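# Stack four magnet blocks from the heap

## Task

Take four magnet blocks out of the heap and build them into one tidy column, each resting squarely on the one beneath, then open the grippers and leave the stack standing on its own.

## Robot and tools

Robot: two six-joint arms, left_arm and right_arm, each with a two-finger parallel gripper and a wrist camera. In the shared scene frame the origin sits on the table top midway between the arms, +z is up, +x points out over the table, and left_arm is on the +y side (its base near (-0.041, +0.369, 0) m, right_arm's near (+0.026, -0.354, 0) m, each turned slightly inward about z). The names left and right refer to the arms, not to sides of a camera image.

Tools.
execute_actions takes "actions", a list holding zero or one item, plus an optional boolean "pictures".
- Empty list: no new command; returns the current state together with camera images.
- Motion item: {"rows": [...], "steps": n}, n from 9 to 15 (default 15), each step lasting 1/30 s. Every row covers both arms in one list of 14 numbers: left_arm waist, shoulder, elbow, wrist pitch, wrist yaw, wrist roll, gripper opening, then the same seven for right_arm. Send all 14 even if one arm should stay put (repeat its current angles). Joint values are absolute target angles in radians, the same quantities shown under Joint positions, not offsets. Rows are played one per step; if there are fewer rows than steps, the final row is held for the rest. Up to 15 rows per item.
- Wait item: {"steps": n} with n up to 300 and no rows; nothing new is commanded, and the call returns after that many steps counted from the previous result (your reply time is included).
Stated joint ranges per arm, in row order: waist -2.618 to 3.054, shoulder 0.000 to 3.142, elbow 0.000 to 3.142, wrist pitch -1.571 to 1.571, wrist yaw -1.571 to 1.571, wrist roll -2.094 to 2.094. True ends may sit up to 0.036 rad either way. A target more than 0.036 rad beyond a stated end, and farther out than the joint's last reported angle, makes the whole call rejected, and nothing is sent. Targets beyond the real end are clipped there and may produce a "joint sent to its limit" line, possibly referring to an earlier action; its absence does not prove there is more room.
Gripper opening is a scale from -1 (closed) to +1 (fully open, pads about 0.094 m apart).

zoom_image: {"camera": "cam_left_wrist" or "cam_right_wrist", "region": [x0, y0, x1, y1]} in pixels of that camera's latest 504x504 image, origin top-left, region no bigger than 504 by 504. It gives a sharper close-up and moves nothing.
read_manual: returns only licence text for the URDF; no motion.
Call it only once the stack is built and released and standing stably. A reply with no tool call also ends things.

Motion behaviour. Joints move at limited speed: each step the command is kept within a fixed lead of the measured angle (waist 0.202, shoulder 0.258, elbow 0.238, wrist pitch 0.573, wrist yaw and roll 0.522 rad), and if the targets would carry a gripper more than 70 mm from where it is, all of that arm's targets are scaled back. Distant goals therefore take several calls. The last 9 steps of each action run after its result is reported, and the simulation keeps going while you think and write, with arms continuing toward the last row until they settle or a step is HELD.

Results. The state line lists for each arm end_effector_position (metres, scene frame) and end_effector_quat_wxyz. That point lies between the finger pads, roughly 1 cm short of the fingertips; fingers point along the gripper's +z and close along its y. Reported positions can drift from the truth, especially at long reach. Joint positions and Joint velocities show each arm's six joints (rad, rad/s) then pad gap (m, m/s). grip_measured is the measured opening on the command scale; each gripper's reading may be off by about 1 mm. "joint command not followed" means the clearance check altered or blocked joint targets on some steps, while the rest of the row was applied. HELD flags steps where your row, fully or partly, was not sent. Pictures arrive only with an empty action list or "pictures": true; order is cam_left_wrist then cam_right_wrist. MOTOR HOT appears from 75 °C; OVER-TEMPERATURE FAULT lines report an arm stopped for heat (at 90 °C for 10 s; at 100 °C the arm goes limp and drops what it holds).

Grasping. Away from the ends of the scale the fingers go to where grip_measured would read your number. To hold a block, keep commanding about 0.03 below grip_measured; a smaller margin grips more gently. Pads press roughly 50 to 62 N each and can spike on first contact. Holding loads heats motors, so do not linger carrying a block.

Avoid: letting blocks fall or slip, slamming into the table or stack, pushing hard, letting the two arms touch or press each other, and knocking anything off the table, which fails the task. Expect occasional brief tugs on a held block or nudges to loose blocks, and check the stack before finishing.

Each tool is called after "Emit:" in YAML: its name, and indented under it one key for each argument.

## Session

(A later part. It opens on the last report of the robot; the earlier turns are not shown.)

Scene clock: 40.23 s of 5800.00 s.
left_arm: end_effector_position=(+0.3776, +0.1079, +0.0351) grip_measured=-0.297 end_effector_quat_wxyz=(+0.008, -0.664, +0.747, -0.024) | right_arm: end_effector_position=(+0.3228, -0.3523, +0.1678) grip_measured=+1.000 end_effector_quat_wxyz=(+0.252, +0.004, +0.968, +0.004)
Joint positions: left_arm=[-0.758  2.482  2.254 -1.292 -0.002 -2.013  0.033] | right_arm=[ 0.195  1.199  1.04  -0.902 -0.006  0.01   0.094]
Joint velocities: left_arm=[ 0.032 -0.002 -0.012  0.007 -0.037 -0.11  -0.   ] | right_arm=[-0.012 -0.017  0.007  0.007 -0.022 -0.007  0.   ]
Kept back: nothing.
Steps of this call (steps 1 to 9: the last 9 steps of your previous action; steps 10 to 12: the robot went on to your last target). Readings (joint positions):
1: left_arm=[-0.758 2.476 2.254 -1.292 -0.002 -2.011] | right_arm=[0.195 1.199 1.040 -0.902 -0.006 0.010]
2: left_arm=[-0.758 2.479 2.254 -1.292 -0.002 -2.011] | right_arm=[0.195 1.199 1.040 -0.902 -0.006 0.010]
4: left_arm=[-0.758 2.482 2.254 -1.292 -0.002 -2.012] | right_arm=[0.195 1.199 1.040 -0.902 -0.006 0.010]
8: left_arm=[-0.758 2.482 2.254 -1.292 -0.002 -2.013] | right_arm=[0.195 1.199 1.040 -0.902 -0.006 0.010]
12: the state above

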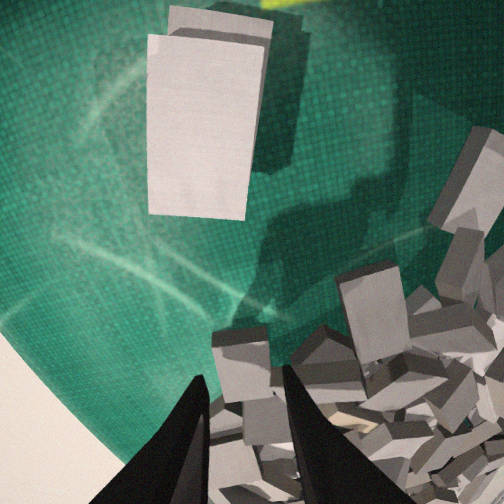

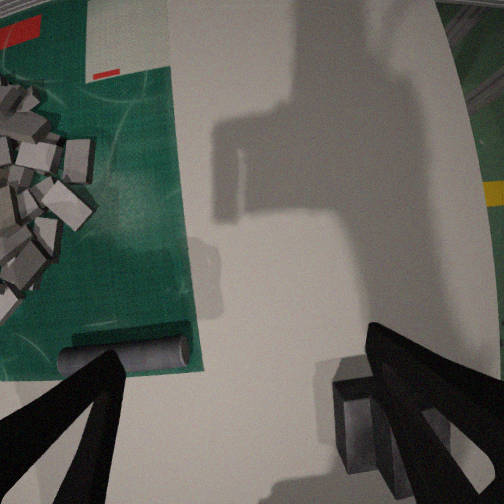

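Emit:
execute_actions:
  actions:
    - {"rows":[[-0.777,2.49,2.26,-1.255,0,-2.02,-0.3,0.2,1.2,1.048,-0.905,0,0,1]],"steps":10}

Emit:
execute_actions:
  actions:
    - {"rows":[[-0.777,2.527,2.26,-1.255,0,-2.02,-0.3,0.2,1.2,1.048,-0.905,0,0,1]]}

Emit:
execute_actions:
  actions:
    - {"rows":[[-0.777,2.527,2.26,-1.255,0,-2.02,-0.52,0.2,1.2,1.048,-0.905,0,0,1]]}
  pictures: true

Scene clock: 40.57 s of 5800.00 s.
left_arm: end_effector_position=(+0.3779, +0.1073, +0.0352) grip_measured=-0.297 end_effector_quat_wxyz=(+0.008, -0.664, +0.747, -0.025) | right_arm: end_effector_position=(+0.3228, -0.3523, +0.1678) grip_measured=+1.000 end_effector_quat_wxyz=(+0.252, +0.004, +0.968, +0.004)
Joint positions: left_arm=[-0.759  2.482  2.254 -1.289 -0.002 -2.014  0.033] | right_arm=[ 0.195  1.199  1.04  -0.902 -0.006  0.01   0.094]
Joint velocities: left_arm=[-0.017 -0.017  0.002  0.095  0.022 -0.007 -0.   ] | right_arm=[-0.002 -0.002  0.002  0.007  0.022  0.037  0.   ]
Steps of this call (steps 1 to 9: the robot went on to your last target; step 10: the first step of this action). Readings (joint positions):
10: the state above

Scene clock: 41.07 s of 5800.00 s.
left_arm: end_effector_position=(+0.3783, +0.0994, +0.0214) grip_measured=-0.297 end_effector_quat_wxyz=(+0.008, -0.659, +0.751, -0.025) | right_arm: end_effector_position=(+0.3228, -0.3523, +0.1678) grip_measured=+1.000 end_effector_quat_wxyz=(+0.252, +0.004, +0.968, +0.004)
Joint positions: left_arm=[-0.772  2.512  2.254 -1.26  -0.002 -2.014  0.033] | right_arm=[ 0.195  1.199  1.04  -0.902 -0.006  0.01   0.094]
Joint velocities: left_arm=[-0.002  0.134 -0.022 -0.007 -0.081 -0.007 -0.001] | right_arm=[ 0.002 -0.002 -0.007 -0.037 -0.007 -0.007  0.   ]
Steps of this call (steps 1 to 9: the last 9 steps of your previous action; steps 10 to 15: the first 6 steps of this action). Readings (joint positions):
10: left_arm=[-0.772 2.485 2.254 -1.263 -0.002 -2.014] | right_arm=[0.195 1.199 1.040 -0.902 -0.006 0.010]
11: left_arm=[-0.772 2.488 2.254 -1.261 -0.002 -2.014] | right_arm=[0.195 1.199 1.040 -0.902 -0.006 0.010]
13: left_arm=[-0.772 2.500 2.254 -1.260 -0.002 -2.014] | right_arm=[0.195 1.199 1.040 -0.902 -0.006 0.010]
15: the state above

Scene clock: 41.57 s of 5800.00 s.
left_arm: end_effector_position=(+0.3759, +0.1002, +0.0178) grip_measured=-0.517 end_effector_quat_wxyz=(+0.005, -0.660, +0.751, -0.018) | right_arm: end_effector_position=(+0.3228, -0.3523, +0.1678) grip_measured=+1.000 end_effector_quat_wxyz=(+0.252, +0.004, +0.968, +0.004)
Joint positions: left_arm=[-0.772  2.519  2.254 -1.267  0.001 -2.015  0.023] | right_arm=[ 0.195  1.199  1.04  -0.902 -0.006  0.01   0.094]
Joint velocities: left_arm=[-0.012  0.002 -0.007 -0.022 -0.037  0.037 -0.001] | right_arm=[ 0.002  0.007  0.007 -0.007  0.037 -0.051  0.   ]
Steps of this call (steps 1 to 9: the last 9 steps of your previous action; steps 10 to 15: the first 6 steps of this action). Readings (joint positions):
10: left_arm=[-0.772 2.519 2.254 -1.261 -0.002 -2.015] | right_arm=[0.195 1.199 1.040 -0.902 -0.006 0.010]
11: left_arm=[-0.772 2.519 2.254 -1.265 -0.000 -2.015] | right_arm=[0.195 1.199 1.040 -0.902 -0.006 0.010]
13: left_arm=[-0.772 2.519 2.254 -1.267 0.000 -2.015] | right_arm=[0.195 1.199 1.040 -0.902 -0.006 0.010]
15: the state above

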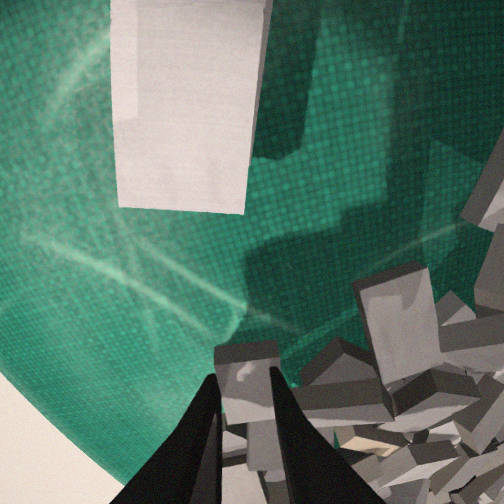

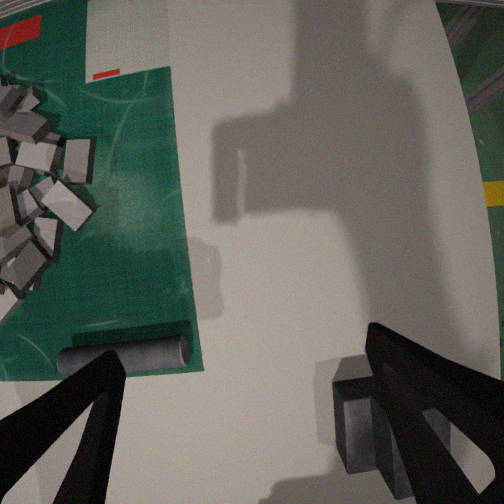

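Too high; reopen, lower.

Emit:
execute_actions:
  actions:
    - {"rows":[[-0.77,2.52,2.26,-1.245,0,-2.02,-0.34,0.2,1.2,1.048,-0.905,0,0,1]],"steps":9}

Emit:
execute_actions:
  actions:
    - {"rows":[[-0.77,2.545,2.26,-1.245,0,-2.02,-0.34,0.2,1.2,1.048,-0.905,0,0,1]]}

Emit:
execute_actions:
  actions:
    - {"rows":[[-0.77,2.545,2.26,-1.245,0,-2.02,-0.52,0.2,1.2,1.048,-0.905,0,0,1]]}
  pictures: true

Scene clock: 42.10 s of 5800.00 s.
left_arm: end_effector_position=(+0.3759, +0.1002, +0.0178) grip_measured=-0.517 end_effector_quat_wxyz=(+0.005, -0.660, +0.751, -0.018) | right_arm: end_effector_position=(+0.3228, -0.3523, +0.1678) grip_measured=+1.000 end_effector_quat_wxyz=(+0.252, +0.004, +0.968, +0.004)
Joint positions: left_arm=[-0.772  2.519  2.254 -1.267  0.001 -2.015  0.023] | right_arm=[ 0.195  1.199  1.04  -0.902 -0.006  0.01   0.094]
Joint velocities: left_arm=[-0.017 -0.002 -0.007  0.007  0.022 -0.022  0.   ] | right_arm=[ 0.012 -0.022 -0.007  0.037  0.037  0.066  0.   ]
Kept back: the last 9 steps of this action.
Steps of this call (steps 1 to 9: the last 9 steps of your previous action; steps 10 to 15: the robot went on to your last target; step 16: nothing new was sent). Readings (joint positions):
1: left_arm=[-0.772 2.519 2.254 -1.267 0.001 -2.015] | right_arm=[0.195 1.199 1.040 -0.902 -0.006 0.010]
2: left_arm=[-0.772 2.519 2.254 -1.267 0.001 -2.015] | right_arm=[0.195 1.199 1.040 -0.902 -0.006 0.010]
4: left_arm=[-0.772 2.519 2.254 -1.267 0.001 -2.015] | right_arm=[0.195 1.199 1.040 -0.902 -0.006 0.010]
8: left_arm=[-0.772 2.519 2.254 -1.267 0.001 -2.015] | right_arm=[0.195 1.199 1.040 -0.902 -0.006 0.010]
16: the state above

Scene clock: 42.60 s of 5800.00 s.
left_arm: end_effector_position=(+0.3769, +0.0995, +0.0137) grip_measured=-0.343 end_effector_quat_wxyz=(+0.005, -0.660, +0.751, -0.018) | right_arm: end_effector_position=(+0.3228, -0.3523, +0.1678) grip_measured=+1.000 end_effector_quat_wxyz=(+0.252, +0.004, +0.968, +0.004)
Joint positions: left_arm=[-0.772  2.528  2.254 -1.259  0.001 -2.015  0.031] | right_arm=[ 0.195  1.199  1.04  -0.902 -0.006  0.01   0.094]
Joint velocities: left_arm=[ 0.002  0.032  0.012 -0.037 -0.037 -0.081  0.   ] | right_arm=[ 0.002 -0.012 -0.007 -0.051  0.007  0.051  0.   ]
Steps of this call (steps 1 to 9: the last 9 steps of your previous action; steps 10 to 15: the first 6 steps of this action). Readings (joint positions):
10: left_arm=[-0.772 2.520 2.254 -1.259 0.001 -2.015] | right_arm=[0.195 1.199 1.040 -0.902 -0.006 0.010]
11: left_arm=[-0.772 2.521 2.254 -1.259 0.001 -2.015] | right_arm=[0.195 1.199 1.040 -0.902 -0.006 0.010]
13: left_arm=[-0.772 2.524 2.254 -1.259 0.001 -2.015] | right_arm=[0.195 1.199 1.040 -0.902 -0.006 0.010]
15: the state above

Scene clock: 43.10 s of 5800.00 s.
left_arm: end_effector_position=(+0.3770, +0.0995, +0.0130) grip_measured=-0.461 end_effector_quat_wxyz=(+0.005, -0.660, +0.751, -0.018) | right_arm: end_effector_position=(+0.3228, -0.3523, +0.1678) grip_measured=+1.000 end_effector_quat_wxyz=(+0.252, +0.004, +0.968, +0.004)
Joint positions: left_arm=[-0.772  2.529  2.254 -1.257  0.001 -2.015  0.025] | right_arm=[ 0.195  1.199  1.04  -0.902 -0.006  0.01   0.094]
Joint velocities: left_arm=[-0.012 -0.002 -0.017  0.022  0.007  0.022  0.   ] | right_arm=[ 0.007  0.007 -0.017 -0.022 -0.022  0.007  0.   ]
Steps of this call (steps 1 to 9: the last 9 steps of your previous action; steps 10 to 15: the first 6 steps of this action). Readings (joint positions):
10: left_arm=[-0.772 2.529 2.254 -1.258 0.001 -2.015] | right_arm=[0.195 1.199 1.040 -0.902 -0.006 0.010]
11: left_arm=[-0.772 2.529 2.254 -1.257 0.001 -2.015] | right_arm=[0.195 1.199 1.040 -0.902 -0.006 0.010]
13: left_arm=[-0.772 2.529 2.254 -1.257 0.001 -2.015] | right_arm=[0.195 1.199 1.040 -0.902 -0.006 0.010]
15: the state above

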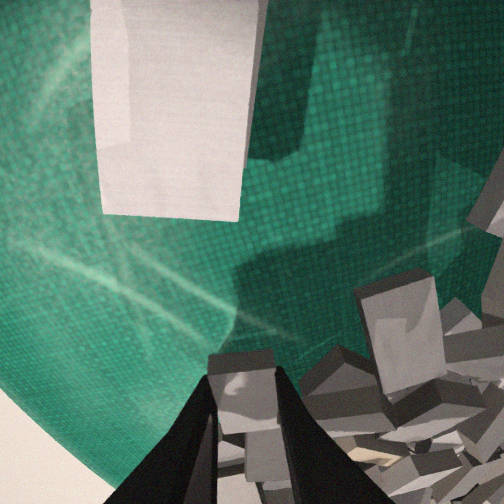

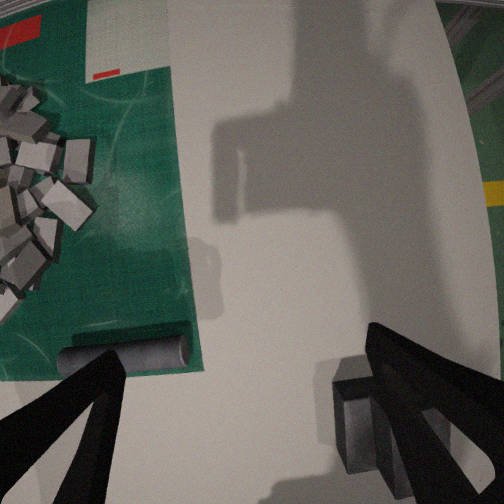

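Emit:
execute_actions:
  actions:
    - {"rows":[[-0.76,2.48,2.26,-1.26,0,-2.02,-0.52,0.2,1.2,1.048,-0.905,0,0,1],[-0.76,2.44,2.22,-1.27,0,-2.02,-0.52,0.2,1.2,1.048,-0.905,0,0,1],[-0.75,2.4,2.18,-1.28,0,-2.02,-0.52,0.2,1.2,1.048,-0.905,0,0,1],[-0.75,2.36,2.13,-1.3,0,-2.02,-0.52,0.2,1.2,1.048,-0.905,0,0,1],[-0.74,2.33,2.085,-1.31,0,-2.02,-0.52,0.2,1.2,1.048,-0.905,0,0,1]]}

Emit:
execute_actions:
  actions:
    - {"rows":[[-0.7,2.33,2.09,-1.31,0,-1.57,-0.52,0.2,1.2,1.048,-0.905,0,0,1],[-0.66,2.33,2.09,-1.31,0,-1.57,-0.52,0.2,1.2,1.048,-0.905,0,0,1],[-0.62,2.33,2.09,-1.31,0,-1.57,-0.52,0.2,1.2,1.048,-0.905,0,0,1],[-0.58,2.33,2.09,-1.31,0,-1.54,-0.52,0.2,1.2,1.048,-0.905,0,0,1],[-0.53,2.33,2.09,-1.31,0,-1.54,-0.52,0.2,1.2,1.048,-0.905,0,0,1]]}

Emit:
execute_actions:
  actions:
    - {"steps":25}
  pictures: true

Scene clock: 43.77 s of 5800.00 s.
left_arm: end_effector_position=(+0.3598, +0.1163, +0.0408) grip_measured=-0.461 end_effector_quat_wxyz=(+0.004, -0.664, +0.748, -0.015) | right_arm: end_effector_position=(+0.3228, -0.3523, +0.1678) grip_measured=+1.000 end_effector_quat_wxyz=(+0.252, +0.004, +0.968, +0.004)
Joint positions: left_arm=[-0.762  2.397  2.124 -1.267  0.001 -2.015  0.025] | right_arm=[ 0.195  1.199  1.04  -0.902 -0.006  0.01   0.094]
Joint velocities: left_arm=[ 0.129 -0.935 -0.632 -0.418 -0.007 -0.11  -0.001] | right_arm=[-0.007 -0.012 -0.007  0.007  0.037  0.051  0.   ]
Steps of this call (steps 1 to 9: the last 9 steps of your previous action; steps 10 to 14: the robot went on to your last target; steps 15 to 20: the first 6 steps of this action). Readings (joint positions):
15: left_arm=[-0.772 2.527 2.254 -1.257 0.001 -2.015] | right_arm=[0.195 1.199 1.040 -0.902 -0.006 0.010]
16: left_arm=[-0.771 2.518 2.245 -1.255 0.001 -2.015] | right_arm=[0.195 1.199 1.040 -0.902 -0.006 0.010]
18: left_arm=[-0.769 2.469 2.192 -1.253 0.001 -2.015] | right_arm=[0.195 1.199 1.040 -0.902 -0.006 0.010]
20: the state above

Scene clock: 44.27 s of 5800.00 s.
left_arm: end_effector_position=(+0.3815, +0.1717, +0.0672) grip_measured=-0.461 end_effector_quat_wxyz=(+0.006, -0.586, +0.810, -0.028) | right_arm: end_effector_position=(+0.3228, -0.3523, +0.1678) grip_measured=+1.000 end_effector_quat_wxyz=(+0.252, +0.004, +0.968, +0.004)
Joint positions: left_arm=[-0.63   2.325  2.101 -1.293  0.018 -1.686  0.025] | right_arm=[ 0.195  1.199  1.04  -0.902 -0.006  0.01   0.094]
Joint velocities: left_arm=[ 1.116 -0.002  0.007  0.022  0.037  0.974 -0.001] | right_arm=[ 0.007 -0.007  0.017 -0.081  0.022 -0.081  0.   ]
Steps of this call (steps 1 to 9: the last 9 steps of your previous action; steps 10 to 15: the first 6 steps of this action). Readings (joint positions):
10: left_arm=[-0.739 2.323 2.101 -1.292 0.003 -1.946] | right_arm=[0.195 1.199 1.040 -0.902 -0.006 0.010]
11: left_arm=[-0.732 2.324 2.101 -1.293 0.005 -1.872] | right_arm=[0.195 1.199 1.040 -0.902 -0.006 0.010]
13: left_arm=[-0.696 2.325 2.101 -1.293 0.014 -1.760] | right_arm=[0.195 1.199 1.040 -0.902 -0.006 0.010]
15: the state above

Scene clock: 45.10 s of 5800.00 s.
left_arm: end_effector_position=(+0.3993, +0.2156, +0.0672) grip_measured=-0.461 end_effector_quat_wxyz=(+0.015, -0.569, +0.822, -0.022) | right_arm: end_effector_position=(+0.3228, -0.3523, +0.1678) grip_measured=+1.000 end_effector_quat_wxyz=(+0.252, +0.004, +0.968, +0.004)
Joint positions: left_arm=[-0.534  2.325  2.101 -1.293  0.001 -1.548  0.025] | right_arm=[ 0.195  1.199  1.04  -0.902 -0.006  0.01   0.094]
Joint velocities: left_arm=[-0.007 -0.012 -0.007 -0.051 -0.051 -0.007 -0.001] | right_arm=[-0.002  0.017 -0.012 -0.037  0.007 -0.007  0.   ]
Kept back: nothing.
Steps of this call (steps 1 to 9: the last 9 steps of your previous action; steps 10 to 25: the robot went on to your last target). Readings (joint positions):
1: left_arm=[-0.592 2.325 2.101 -1.293 0.017 -1.658] | right_arm=[0.195 1.199 1.040 -0.902 -0.006 0.010]
2: left_arm=[-0.556 2.325 2.101 -1.293 0.014 -1.636] | right_arm=[0.195 1.199 1.040 -0.902 -0.006 0.010]
4: left_arm=[-0.502 2.325 2.101 -1.293 0.005 -1.604] | right_arm=[0.195 1.199 1.040 -0.902 -0.006 0.010]
8: left_arm=[-0.488 2.325 2.101 -1.293 -0.004 -1.571] | right_arm=[0.195 1.199 1.040 -0.902 -0.006 0.010]
25: the state above

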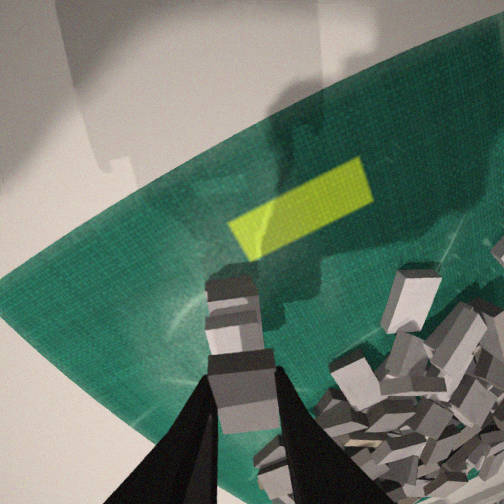

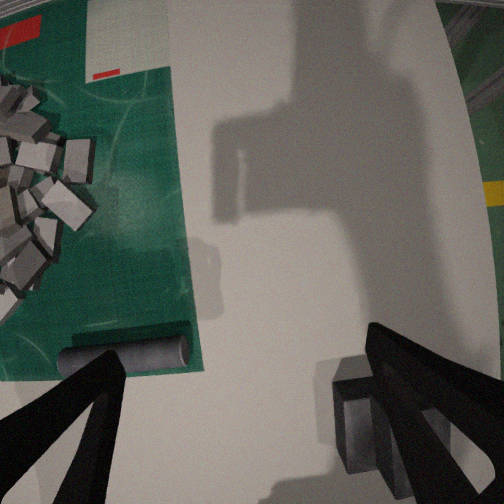

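Place, release, then square the stack lengthwise.

Emit:
execute_actions:
  actions:
    - {"rows":[[-0.53,2.35,2.09,-1.3,0,-1.54,-0.52,0.2,1.2,1.048,-0.905,0,0,1],[-0.53,2.35,2.09,-1.3,0,-1.54,-0.52,0.2,1.2,1.048,-0.905,0,0,1],[-0.53,2.377,2.09,-1.3,0,-1.54,-0.52,0.2,1.2,1.048,-0.905,0,0,1]]}

Emit:
execute_actions:
  actions:
    - {"rows":[[-0.53,2.377,2.09,-1.3,0,-1.54,0.6,0.2,1.2,1.048,-0.905,0,0,1]],"steps":10}

Emit:
execute_actions:
  actions:
    - {"rows":[[-0.53,2.32,2.09,-1.3,0,-1.54,0.6,0.2,1.2,1.048,-0.905,0,0,1]],"steps":10}

Emit:
execute_actions:
  actions:
    - {"rows":[[-0.56,2.32,2.09,-1.3,0,0.01,0.6,0.2,1.2,1.048,-0.905,0,0,1]]}

Emit:
execute_actions:
  actions:
    - {"steps":22}
  pictures: true

Emit:
execute_actions:
  actions:
    - {"rows":[[-0.56,2.34,2,-1.18,0,0.01,0.6,0.2,1.2,1.048,-0.905,0,0,1]]}

Emit:
execute_actions:
  actions:
    - {"rows":[[-0.56,2.368,1.95,-1.125,0,0.01,0.6,0.2,1.2,1.048,-0.905,0,0,1]]}

Emit:
execute_actions:
  actions:
    - {"rows":[[-0.56,2.368,1.95,-1.125,0,0.01,0.3,0.2,1.2,1.048,-0.905,0,0,1],[-0.56,2.368,1.95,-1.125,0,0.01,0.15,0.2,1.2,1.048,-0.905,0,0,1],[-0.56,2.368,1.95,-1.125,0,0.01,0.05,0.2,1.2,1.048,-0.905,0,0,1],[-0.56,2.368,1.95,-1.125,0,0.01,-0.05,0.2,1.2,1.048,-0.905,0,0,1],[-0.56,2.368,1.95,-1.125,0,0.01,-0.18,0.2,1.2,1.048,-0.905,0,0,1]]}

Emit:
execute_actions:
  actions:
    - {"rows":[[-0.56,2.368,1.95,-1.125,0,0.01,0.6,0.2,1.2,1.048,-0.905,0,0,1]],"steps":9}
  pictures: true

Emit:
execute_actions:
  actions:
    - {"rows":[[-0.56,2.324,2.2,-1.45,0,0.01,0.6,0.2,1.2,1.048,-0.905,0,0,1]],"steps":10}

Emit:
execute_actions:
  actions:
    - {"rows":[[-0.56,2.324,2.2,-1.45,0,-0.8,0.6,0.2,1.2,1.048,-0.905,0,0,1]]}
  pictures: true

Emit:
zoom_image:
  camera: "cam_left_wrist"
  region: [130,200,370,400]

Scene clock: 46.43 s of 5800.00 s.
left_arm: end_effector_position=(+0.3976, +0.2162, +0.0527) grip_measured=-0.461 end_effector_quat_wxyz=(+0.006, -0.569, +0.822, -0.009) | right_arm: end_effector_position=(+0.3228, -0.3523, +0.1678) grip_measured=+1.000 end_effector_quat_wxyz=(+0.252, +0.004, +0.968, +0.004)
Joint positions: left_arm=[-0.534  2.357  2.101 -1.292  0.001 -1.547  0.025] | right_arm=[ 0.195  1.199  1.04  -0.902 -0.006  0.01   0.094]
Joint velocities: left_arm=[-0.012  0.256 -0.007 -0.051  0.051  0.051  0.   ] | right_arm=[-0.012 -0.007  0.012 -0.007 -0.022 -0.007  0.   ]
Steps of this call (steps 1 to 15: the robot went on to your last target; steps 16 to 34: nothing new was sent; steps 35 to 40: the first 6 steps of this action). Readings (joint positions):
35: left_arm=[-0.534 2.326 2.101 -1.293 0.001 -1.547] | right_arm=[0.195 1.199 1.040 -0.902 -0.006 0.010]
36: left_arm=[-0.534 2.328 2.101 -1.293 0.001 -1.547] | right_arm=[0.195 1.199 1.040 -0.902 -0.006 0.010]
38: left_arm=[-0.534 2.340 2.101 -1.292 0.001 -1.547] | right_arm=[0.195 1.199 1.040 -0.902 -0.006 0.010]
40: the state above

Scene clock: 46.77 s of 5800.00 s.
left_arm: end_effector_position=(+0.3963, +0.2165, +0.0434) grip_measured=-0.261 end_effector_quat_wxyz=(-0.000, -0.569, +0.822, -0.001) | right_arm: end_effector_position=(+0.3228, -0.3523, +0.1678) grip_measured=+1.000 end_effector_quat_wxyz=(+0.252, +0.004, +0.968, +0.004)
Joint positions: left_arm=[-0.534  2.378  2.101 -1.292  0.002 -1.547  0.035] | right_arm=[ 0.195  1.199  1.04  -0.902 -0.006  0.01   0.094]
Joint velocities: left_arm=[ 0.007  0.002  0.007 -0.022 -0.051  0.007  0.422] | right_arm=[-0.022 -0.012 -0.017  0.022  0.022 -0.022  0.   ]
Steps of this call (steps 1 to 9: the last 9 steps of your previous action; step 10: the first step of this action). Readings (joint positions):
10: the state above

Scene clock: 47.10 s of 5800.00 s.
left_arm: end_effector_position=(+0.3964, +0.2165, +0.0450) grip_measured=+0.597 end_effector_quat_wxyz=(+0.001, -0.569, +0.822, -0.003) | right_arm: end_effector_position=(+0.3228, -0.3523, +0.1678) grip_measured=+1.000 end_effector_quat_wxyz=(+0.252, +0.004, +0.968, +0.004)
Joint positions: left_arm=[-0.534  2.374  2.1   -1.292  0.002 -1.546  0.075] | right_arm=[ 0.195  1.199  1.04  -0.902 -0.006  0.01   0.094]
Joint velocities: left_arm=[-0.007 -0.105 -0.081  0.051 -0.022  0.066  0.   ] | right_arm=[-0.002  0.017  0.007 -0.051 -0.007 -0.022  0.   ]
Steps of this call (steps 1 to 9: the last 9 steps of your previous action; step 10: the first step of this action). Readings (joint positions):
10: the state above

Scene clock: 47.60 s of 5800.00 s.
left_arm: end_effector_position=(+0.3961, +0.2089, +0.0674) grip_measured=+0.597 end_effector_quat_wxyz=(+0.021, -0.303, +0.953, -0.017) | right_arm: end_effector_position=(+0.3228, -0.3523, +0.1678) grip_measured=+1.000 end_effector_quat_wxyz=(+0.252, +0.004, +0.968, +0.004)
Joint positions: left_arm=[-0.55   2.322  2.097 -1.292  0.002 -0.967  0.075] | right_arm=[ 0.195  1.199  1.04  -0.902 -0.006  0.01   0.094]
Joint velocities: left_arm=[-0.11  -0.007  0.002 -0.066 -0.007  2.821  0.001] | right_arm=[-0.002  0.012 -0.012 -0.022 -0.037 -0.022  0.   ]
Steps of this call (steps 1 to 9: the last 9 steps of your previous action; steps 10 to 15: the first 6 steps of this action). Readings (joint positions):
10: left_arm=[-0.535 2.322 2.097 -1.292 0.002 -1.465] | right_arm=[0.195 1.199 1.040 -0.902 -0.006 0.010]
11: left_arm=[-0.537 2.322 2.097 -1.292 0.002 -1.365] | right_arm=[0.195 1.199 1.040 -0.902 -0.006 0.010]
13: left_arm=[-0.543 2.322 2.097 -1.292 0.002 -1.166] | right_arm=[0.195 1.199 1.040 -0.902 -0.006 0.010]
15: the state above

Scene clock: 48.33 s of 5800.00 s.
left_arm: end_effector_position=(+0.3952, +0.2064, +0.0674) grip_measured=+0.598 end_effector_quat_wxyz=(+0.026, +0.174, +0.984, -0.006) | right_arm: end_effector_position=(+0.3228, -0.3523, +0.1678) grip_measured=+1.000 end_effector_quat_wxyz=(+0.252, +0.004, +0.968, +0.004)
Joint positions: left_arm=[-0.556  2.322  2.097 -1.292  0.002 -0.007  0.075] | right_arm=[ 0.195  1.199  1.04  -0.902 -0.006  0.01   0.094]
Joint velocities: left_arm=[-0.007 -0.007 -0.002 -0.022 -0.007  0.051 -0.001] | right_arm=[-0.007 -0.002 -0.002  0.051  0.022  0.007  0.   ]
Kept back: nothing.
Steps of this call (steps 1 to 9: the last 9 steps of your previous action; steps 10 to 22: the robot went on to your last target). Readings (joint positions):
1: left_arm=[-0.553 2.322 2.097 -1.292 0.002 -0.867] | right_arm=[0.195 1.199 1.040 -0.902 -0.006 0.010]
2: left_arm=[-0.555 2.322 2.097 -1.292 0.002 -0.768] | right_arm=[0.195 1.199 1.040 -0.902 -0.006 0.010]
4: left_arm=[-0.556 2.322 2.097 -1.292 0.002 -0.569] | right_arm=[0.195 1.199 1.040 -0.902 -0.006 0.010]
8: left_arm=[-0.556 2.322 2.097 -1.292 0.002 -0.239] | right_arm=[0.195 1.199 1.040 -0.902 -0.006 0.010]
22: the state above

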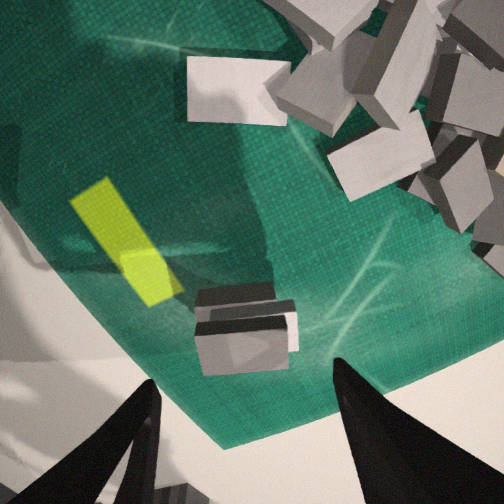

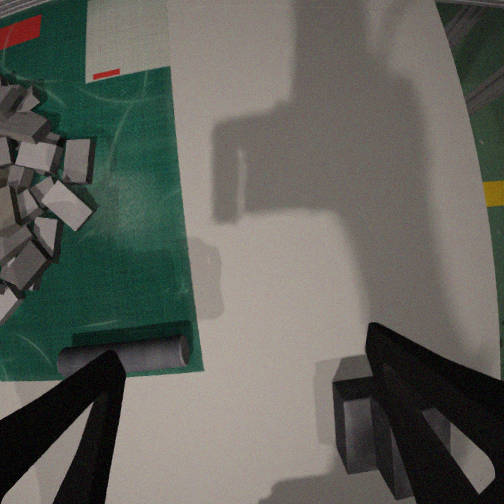

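Scene clock: 48.53 s of 5800.00 s.
left_arm: end_effector_position=(+0.3912, +0.2079, +0.0414) grip_measured=+0.598 end_effector_quat_wxyz=(+0.015, +0.178, +0.984, -0.004) | right_arm: end_effector_position=(+0.3228, -0.3523, +0.1678) grip_measured=+1.000 end_effector_quat_wxyz=(+0.252, +0.004, +0.968, +0.004)
Joint positions: left_arm=[-0.556  2.334  2.015 -1.223  0.002  0.001  0.075] | right_arm=[ 0.195  1.199  1.04  -0.902 -0.006  0.01   0.094]
Joint velocities: left_arm=[-0.002  0.154 -0.168  0.125  0.022  0.007 -0.001] | right_arm=[ 0.002  0.002  0.002 -0.037 -0.022 -0.066  0.   ]
Steps of this call (steps 1 to 6: the first 6 steps of this action). Readings (joint positions):
1: left_arm=[-0.556 2.320 2.082 -1.276 0.002 -0.005] | right_arm=[0.195 1.199 1.040 -0.902 -0.006 0.010]
2: left_arm=[-0.556 2.317 2.063 -1.256 0.002 -0.003] | right_arm=[0.195 1.199 1.040 -0.902 -0.006 0.010]
4: left_arm=[-0.556 2.322 2.032 -1.233 0.002 -0.001] | right_arm=[0.195 1.199 1.040 -0.902 -0.006 0.010]
6: the state above

Scene clock: 49.03 s of 5800.00 s.
left_arm: end_effector_position=(+0.3920, +0.2076, +0.0189) grip_measured=+0.598 end_effector_quat_wxyz=(+0.012, +0.179, +0.984, -0.003) | right_arm: end_effector_position=(+0.3228, -0.3523, +0.1678) grip_measured=+1.000 end_effector_quat_wxyz=(+0.252, +0.004, +0.968, +0.004)
Joint positions: left_arm=[-0.556  2.357  1.967 -1.157  0.002  0.003  0.075] | right_arm=[ 0.195  1.199  1.04  -0.902 -0.006  0.01   0.094]
Joint velocities: left_arm=[-0.007  0.134 -0.095  0.037 -0.051  0.066  0.001] | right_arm=[-0.002 -0.002 -0.002  0.037 -0.022 -0.037  0.   ]
Steps of this call (steps 1 to 9: the last 9 steps of your previous action; steps 10 to 15: the first 6 steps of this action). Readings (joint positions):
10: left_arm=[-0.556 2.343 2.001 -1.191 0.002 0.003] | right_arm=[0.195 1.199 1.040 -0.902 -0.006 0.010]
11: left_arm=[-0.556 2.343 1.994 -1.179 0.002 0.003] | right_arm=[0.195 1.199 1.040 -0.902 -0.006 0.010]
13: left_arm=[-0.556 2.349 1.977 -1.163 0.002 0.003] | right_arm=[0.195 1.199 1.040 -0.902 -0.006 0.010]
15: the state above

Scene clock: 49.53 s of 5800.00 s.
left_arm: end_effector_position=(+0.3932, +0.2077, +0.0140) grip_measured=-0.087 end_effector_quat_wxyz=(+0.012, +0.180, +0.984, -0.002) | right_arm: end_effector_position=(+0.3228, -0.3523, +0.1678) grip_measured=+1.000 end_effector_quat_wxyz=(+0.252, +0.004, +0.968, +0.004)
Joint positions: left_arm=[-0.556  2.365  1.961 -1.143 -0.001  0.004  0.043] | right_arm=[ 0.195  1.199  1.04  -0.902 -0.006  0.01   0.094]
Joint velocities: left_arm=[-0.007 -0.012  0.007  0.007 -0.11   0.007  0.   ] | right_arm=[-0.007 -0.012 -0.007  0.037 -0.066  0.081  0.   ]
Steps of this call (steps 1 to 9: the last 9 steps of your previous action; steps 10 to 15: the first 6 steps of this action). Readings (joint positions):
10: left_arm=[-0.556 2.365 1.961 -1.144 0.002 0.003] | right_arm=[0.195 1.199 1.040 -0.902 -0.006 0.010]
11: left_arm=[-0.556 2.365 1.961 -1.143 0.002 0.003] | right_arm=[0.195 1.199 1.040 -0.902 -0.006 0.010]
13: left_arm=[-0.556 2.365 1.961 -1.143 0.000 0.004] | right_arm=[0.195 1.199 1.040 -0.902 -0.006 0.010]
15: the state above

Scene clock: 49.83 s of 5800.00 s.
left_arm: end_effector_position=(+0.3932, +0.2078, +0.0140) grip_measured=-0.087 end_effector_quat_wxyz=(+0.012, +0.180, +0.984, -0.001) | right_arm: end_effector_position=(+0.3228, -0.3523, +0.1678) grip_measured=+1.000 end_effector_quat_wxyz=(+0.252, +0.004, +0.968, +0.004)
Joint positions: left_arm=[-0.556  2.365  1.961 -1.143 -0.002  0.004  0.043] | right_arm=[ 0.195  1.199  1.04  -0.902 -0.006  0.01   0.094]
Joint velocities: left_arm=[ 0.007 -0.007  0.007  0.007 -0.051  0.007 -0.001] | right_arm=[ 0.002 -0.002 -0.007  0.037 -0.007  0.007  0.   ]
Kept back: the last 9 steps of this action.
Steps of this call (steps 1 to 9: the last 9 steps of your previous action). Readings (joint positions):
1: left_arm=[-0.556 2.365 1.961 -1.143 -0.002 0.004] | right_arm=[0.195 1.199 1.040 -0.902 -0.006 0.010]
2: left_arm=[-0.556 2.365 1.961 -1.143 -0.002 0.004] | right_arm=[0.195 1.199 1.040 -0.902 -0.006 0.010]
4: left_arm=[-0.556 2.365 1.961 -1.143 -0.002 0.004] | right_arm=[0.195 1.199 1.040 -0.902 -0.006 0.010]
8: left_arm=[-0.556 2.365 1.961 -1.143 -0.002 0.004] | right_arm=[0.195 1.199 1.040 -0.902 -0.006 0.010]
9: the state above

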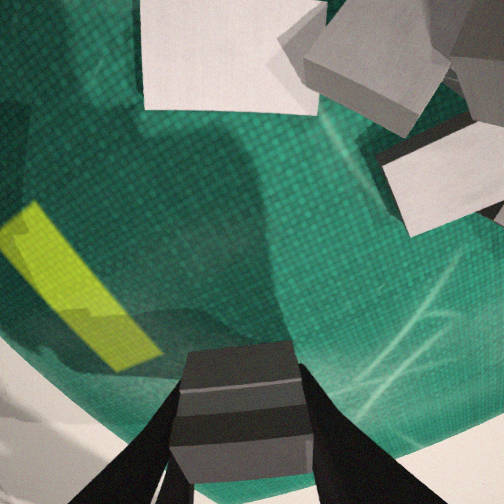

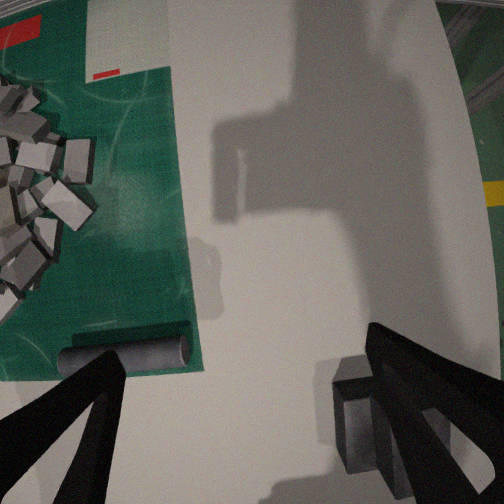

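Scene clock: 50.17 s of 5800.00 s.
left_arm: end_effector_position=(+0.3919, +0.2083, +0.0201) grip_measured=+0.597 end_effector_quat_wxyz=(+0.005, +0.180, +0.984, -0.000) | right_arm: end_effector_position=(+0.3228, -0.3523, +0.1678) grip_measured=+1.000 end_effector_quat_wxyz=(+0.252, +0.004, +0.968, +0.004)
Joint positions: left_arm=[-0.556  2.372  1.997 -1.186 -0.002  0.004  0.075] | right_arm=[ 0.195  1.199  1.04  -0.902 -0.006  0.01   0.094]
Joint velocities: left_arm=[-0.002  0.515  1.531 -2.044  0.007 -0.007 -0.   ] | right_arm=[-0.017 -0.002 -0.012 -0.051 -0.007 -0.037  0.   ]
Steps of this call (steps 1 to 9: the last 9 steps of your previous action; step 10: the first step of this action). Readings (joint positions):
10: the state above

Scene clock: 50.67 s of 5800.00 s.
left_arm: end_effector_position=(+0.3865, +0.2100, +0.0949) grip_measured=+0.597 end_effector_quat_wxyz=(+0.013, -0.085, +0.996, -0.006) | right_arm: end_effector_position=(+0.3228, -0.3523, +0.1678) grip_measured=+1.000 end_effector_quat_wxyz=(+0.252, +0.004, +0.968, +0.004)
Joint positions: left_arm=[-0.556  2.315  2.197 -1.424 -0.001 -0.528  0.075] | right_arm=[ 0.195  1.199  1.04  -0.902 -0.006  0.01   0.094]
Joint velocities: left_arm=[-0.017  0.051  0.017 -0.125  0.037 -1.766 -0.001] | right_arm=[-0.002 -0.007  0.012  0.081  0.037  0.022  0.   ]
Steps of this call (steps 1 to 9: the last 9 steps of your previous action; steps 10 to 15: the first 6 steps of this action). Readings (joint positions):
10: left_arm=[-0.556 2.301 2.197 -1.400 -0.001 -0.077] | right_arm=[0.195 1.199 1.040 -0.902 -0.006 0.010]
11: left_arm=[-0.556 2.303 2.197 -1.407 -0.001 -0.177] | right_arm=[0.195 1.199 1.040 -0.902 -0.006 0.010]
13: left_arm=[-0.556 2.310 2.197 -1.418 -0.001 -0.377] | right_arm=[0.195 1.199 1.040 -0.902 -0.006 0.010]
15: the state above

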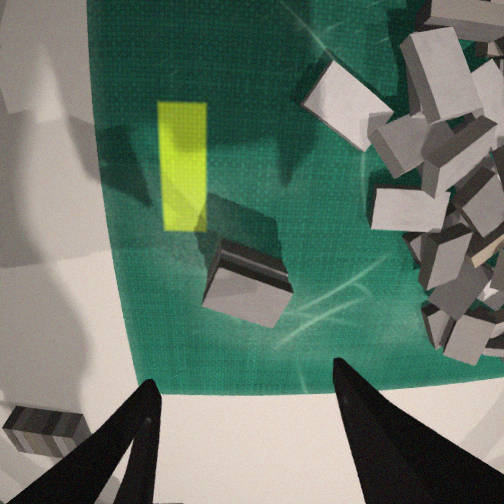

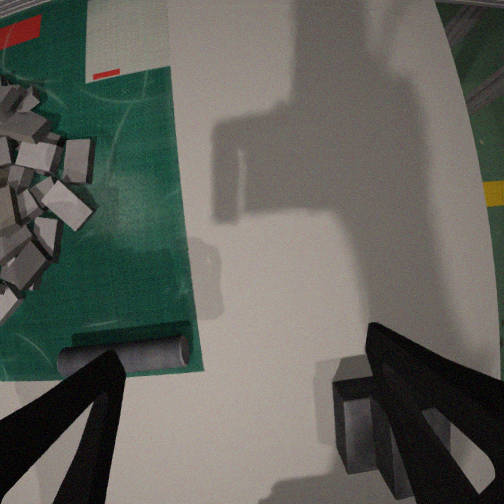

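Region (130, 200, 370, 400) of cam_left_wrist's 504x504 image, scaled by 2.100, with more detail than that image has.

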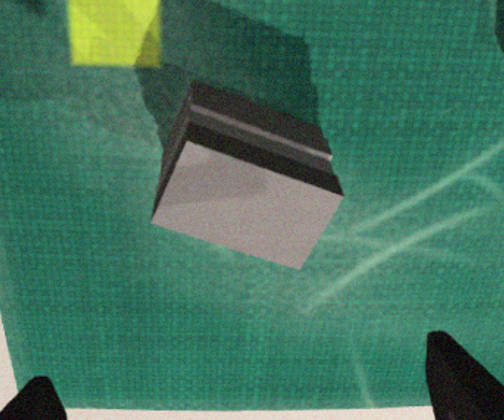

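Square it widthwise too, for safety.

Emit:
execute_actions:
  actions:
    - {"rows":[[-0.56,2.324,2.12,-1.3,0,-1.573,0.2,0.2,1.2,1.048,-0.905,0,0,1]]}

Emit:
execute_actions:
  actions:
    - {"rows":[[-0.56,2.34,2,-1.18,0,-1.573,0.2,0.2,1.2,1.048,-0.905,0,0,1]]}

Emit:
execute_actions:
  actions:
    - {"rows":[[-0.56,2.368,1.95,-1.135,0,-1.573,0.2,0.2,1.2,1.048,-0.905,0,0,1]]}

Emit:
execute_actions:
  actions:
    - {"rows":[[-0.56,2.368,1.95,-1.135,0,-1.573,-0.1,0.2,1.2,1.048,-0.905,0,0,1],[-0.56,2.368,1.95,-1.135,0,-1.573,-0.3,0.2,1.2,1.048,-0.905,0,0,1],[-0.56,2.368,1.95,-1.135,0,-1.573,-0.38,0.2,1.2,1.048,-0.905,0,0,1],[-0.56,2.368,1.95,-1.135,0,-1.573,-0.5,0.2,1.2,1.048,-0.905,0,0,1]],"steps":12}

Emit:
execute_actions:
  actions:
    - {"rows":[[-0.56,2.368,1.95,-1.135,0,-1.573,0.6,0.2,1.2,1.048,-0.905,0,0,1]],"steps":9}

Emit:
execute_actions:
  actions:
    - {"rows":[[-0.56,2.324,2.2,-1.45,0,-1.573,0.6,0.2,1.2,1.048,-0.905,0,0,1]]}
  pictures: true

Scene clock: 51.63 s of 5800.00 s.
left_arm: end_effector_position=(+0.3915, +0.2080, +0.0776) grip_measured=+0.203 end_effector_quat_wxyz=(+0.014, -0.460, +0.888, -0.015) | right_arm: end_effector_position=(+0.3228, -0.3523, +0.1678) grip_measured=+1.000 end_effector_quat_wxyz=(+0.252, +0.004, +0.968, +0.004)
Joint positions: left_arm=[-0.556  2.32   2.135 -1.346 -0.    -1.314  0.057] | right_arm=[ 0.195  1.199  1.04  -0.902 -0.006  0.01   0.094]
Joint velocities: left_arm=[ 0.012  0.071 -0.095  0.168 -0.022 -1.707 -0.001] | right_arm=[ 0.007  0.012 -0.017 -0.007 -0.051 -0.022  0.   ]
Steps of this call (steps 1 to 9: the last 9 steps of your previous action; steps 10 to 23: the robot went on to your last target; steps 24 to 29: the first 6 steps of this action). Readings (joint positions):
24: left_arm=[-0.556 2.315 2.185 -1.415 -0.000 -0.873] | right_arm=[0.195 1.199 1.040 -0.902 -0.006 0.010]
25: left_arm=[-0.556 2.313 2.170 -1.393 -0.000 -0.973] | right_arm=[0.195 1.199 1.040 -0.902 -0.006 0.010]
27: left_arm=[-0.556 2.315 2.147 -1.362 -0.000 -1.169] | right_arm=[0.195 1.199 1.040 -0.902 -0.006 0.010]
29: the state above

Scene clock: 52.13 s of 5800.00 s.
left_arm: end_effector_position=(+0.3912, +0.2081, +0.0415) grip_measured=+0.203 end_effector_quat_wxyz=(+0.009, -0.564, +0.825, -0.012) | right_arm: end_effector_position=(+0.3228, -0.3523, +0.1678) grip_measured=+1.000 end_effector_quat_wxyz=(+0.252, +0.004, +0.968, +0.004)
Joint positions: left_arm=[-0.556  2.334  2.017 -1.224 -0.    -1.558  0.057] | right_arm=[ 0.195  1.199  1.04  -0.902 -0.006  0.01   0.094]
Joint velocities: left_arm=[-0.012  0.217 -0.217  0.125 -0.051 -0.007  0.001] | right_arm=[-0.012  0.007 -0.007  0.037 -0.037 -0.066  0.   ]
Steps of this call (steps 1 to 9: the last 9 steps of your previous action; steps 10 to 15: the first 6 steps of this action). Readings (joint positions):
10: left_arm=[-0.556 2.318 2.110 -1.291 -0.000 -1.540] | right_arm=[0.195 1.199 1.040 -0.902 -0.006 0.010]
11: left_arm=[-0.556 2.313 2.082 -1.265 -0.000 -1.545] | right_arm=[0.195 1.199 1.040 -0.902 -0.006 0.010]
13: left_arm=[-0.556 2.319 2.039 -1.237 -0.000 -1.553] | right_arm=[0.195 1.199 1.040 -0.902 -0.006 0.010]
15: the state above

Scene clock: 52.63 s of 5800.00 s.
left_arm: end_effector_position=(+0.3919, +0.2079, +0.0189) grip_measured=+0.203 end_effector_quat_wxyz=(+0.007, -0.568, +0.823, -0.009) | right_arm: end_effector_position=(+0.3228, -0.3523, +0.1678) grip_measured=+1.000 end_effector_quat_wxyz=(+0.252, +0.004, +0.968, +0.004)
Joint positions: left_arm=[-0.556  2.358  1.967 -1.158 -0.    -1.566  0.057] | right_arm=[ 0.195  1.199  1.04  -0.902 -0.006  0.01   0.094]
Joint velocities: left_arm=[ 0.012  0.09  -0.085  0.037 -0.007 -0.022 -0.001] | right_arm=[-0.002 -0.002 -0.002 -0.022 -0.051 -0.037  0.   ]
Steps of this call (steps 1 to 9: the last 9 steps of your previous action; steps 10 to 15: the first 6 steps of this action). Readings (joint positions):
10: left_arm=[-0.556 2.346 2.000 -1.186 -0.000 -1.565] | right_arm=[0.195 1.199 1.040 -0.902 -0.006 0.010]
11: left_arm=[-0.556 2.346 1.993 -1.176 -0.000 -1.566] | right_arm=[0.195 1.199 1.040 -0.902 -0.006 0.010]
13: left_arm=[-0.556 2.351 1.977 -1.162 -0.000 -1.566] | right_arm=[0.195 1.199 1.040 -0.902 -0.006 0.010]
15: the state above

Scene clock: 53.03 s of 5800.00 s.
left_arm: end_effector_position=(+0.3929, +0.2075, +0.0152) grip_measured=-0.323 end_effector_quat_wxyz=(+0.007, -0.568, +0.823, -0.010) | right_arm: end_effector_position=(+0.3228, -0.3523, +0.1678) grip_measured=+1.000 end_effector_quat_wxyz=(+0.252, +0.004, +0.968, +0.004)
Joint positions: left_arm=[-0.556  2.364  1.963 -1.146 -0.    -1.567  0.032] | right_arm=[ 0.195  1.199  1.04  -0.902 -0.006  0.01   0.094]
Joint velocities: left_arm=[-0.002 -0.017  0.002 -0.066  0.037 -0.037 -0.11 ] | right_arm=[-0.002  0.007  0.002 -0.037 -0.007  0.007  0.   ]
Steps of this call (steps 1 to 9: the last 9 steps of your previous action; steps 10 to 12: the first 3 steps of this action). Readings (joint positions):
10: left_arm=[-0.556 2.364 1.963 -1.146 -0.000 -1.567] | right_arm=[0.195 1.199 1.040 -0.902 -0.006 0.010]
11: left_arm=[-0.556 2.364 1.963 -1.146 -0.000 -1.567] | right_arm=[0.195 1.199 1.040 -0.902 -0.006 0.010]
12: the state above

Scene clock: 53.33 s of 5800.00 s.
left_arm: end_effector_position=(+0.3936, +0.2072, +0.0153) grip_measured=-0.446 end_effector_quat_wxyz=(+0.008, -0.568, +0.823, -0.011) | right_arm: end_effector_position=(+0.3228, -0.3523, +0.1678) grip_measured=+1.000 end_effector_quat_wxyz=(+0.252, +0.004, +0.968, +0.004)
Joint positions: left_arm=[-0.556  2.364  1.963 -1.143 -0.    -1.567  0.026] | right_arm=[ 0.195  1.199  1.04  -0.902 -0.006  0.01   0.094]
Joint velocities: left_arm=[-0.007 -0.007 -0.002  0.007  0.022  0.066 -0.   ] | right_arm=[ 0.002 -0.017  0.002 -0.022 -0.007 -0.022  0.   ]
Kept back: the last 9 steps of this action.
Steps of this call (steps 1 to 9: the last 9 steps of your previous action). Readings (joint positions):
1: left_arm=[-0.556 2.364 1.963 -1.143 -0.000 -1.567] | right_arm=[0.195 1.199 1.040 -0.902 -0.006 0.010]
2: left_arm=[-0.556 2.364 1.963 -1.143 -0.000 -1.567] | right_arm=[0.195 1.199 1.040 -0.902 -0.006 0.010]
4: left_arm=[-0.556 2.364 1.963 -1.143 -0.000 -1.567] | right_arm=[0.195 1.199 1.040 -0.902 -0.006 0.010]
8: left_arm=[-0.556 2.364 1.963 -1.143 -0.000 -1.567] | right_arm=[0.195 1.199 1.040 -0.902 -0.006 0.010]
9: the state above

Scene clock: 53.83 s of 5800.00 s.
left_arm: end_effector_position=(+0.4004, +0.2045, +0.0798) grip_measured=+0.597 end_effector_quat_wxyz=(+0.019, -0.568, +0.822, -0.027) | right_arm: end_effector_position=(+0.3228, -0.3523, +0.1678) grip_measured=+1.000 end_effector_quat_wxyz=(+0.252, +0.004, +0.968, +0.004)
Joint positions: left_arm=[-0.556  2.338  2.173 -1.34   0.    -1.567  0.075] | right_arm=[ 0.195  1.199  1.04  -0.902 -0.006  0.01   0.094]
Joint velocities: left_arm=[-0.007 -0.51   0.403 -0.491  0.022  0.022 -0.001] | right_arm=[ 0.002 -0.012  0.007  0.037  0.037  0.022  0.   ]
Steps of this call (steps 1 to 9: the last 9 steps of your previous action; steps 10 to 15: the first 6 steps of this action). Readings (joint positions):
10: left_arm=[-0.556 2.370 1.998 -1.187 -0.000 -1.567] | right_arm=[0.195 1.199 1.040 -0.902 -0.006 0.010]
11: left_arm=[-0.556 2.381 2.051 -1.243 0.000 -1.567] | right_arm=[0.195 1.199 1.040 -0.902 -0.006 0.010]
13: left_arm=[-0.556 2.370 2.131 -1.305 0.000 -1.567] | right_arm=[0.195 1.199 1.040 -0.902 -0.006 0.010]
15: the state above

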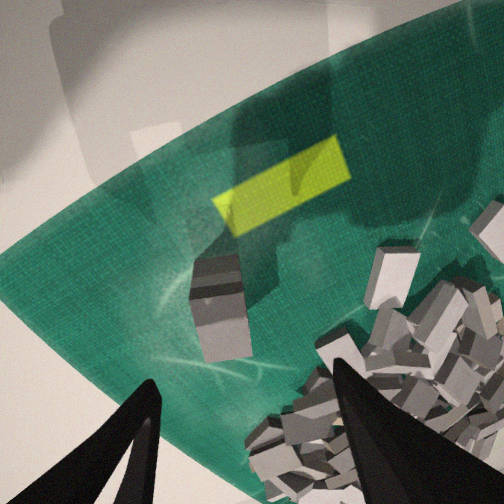

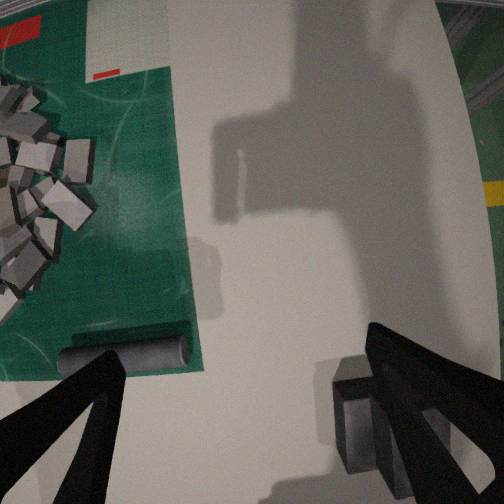

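Emit:
finished_scene:
  scene: 1

The scene is finished: the task was done.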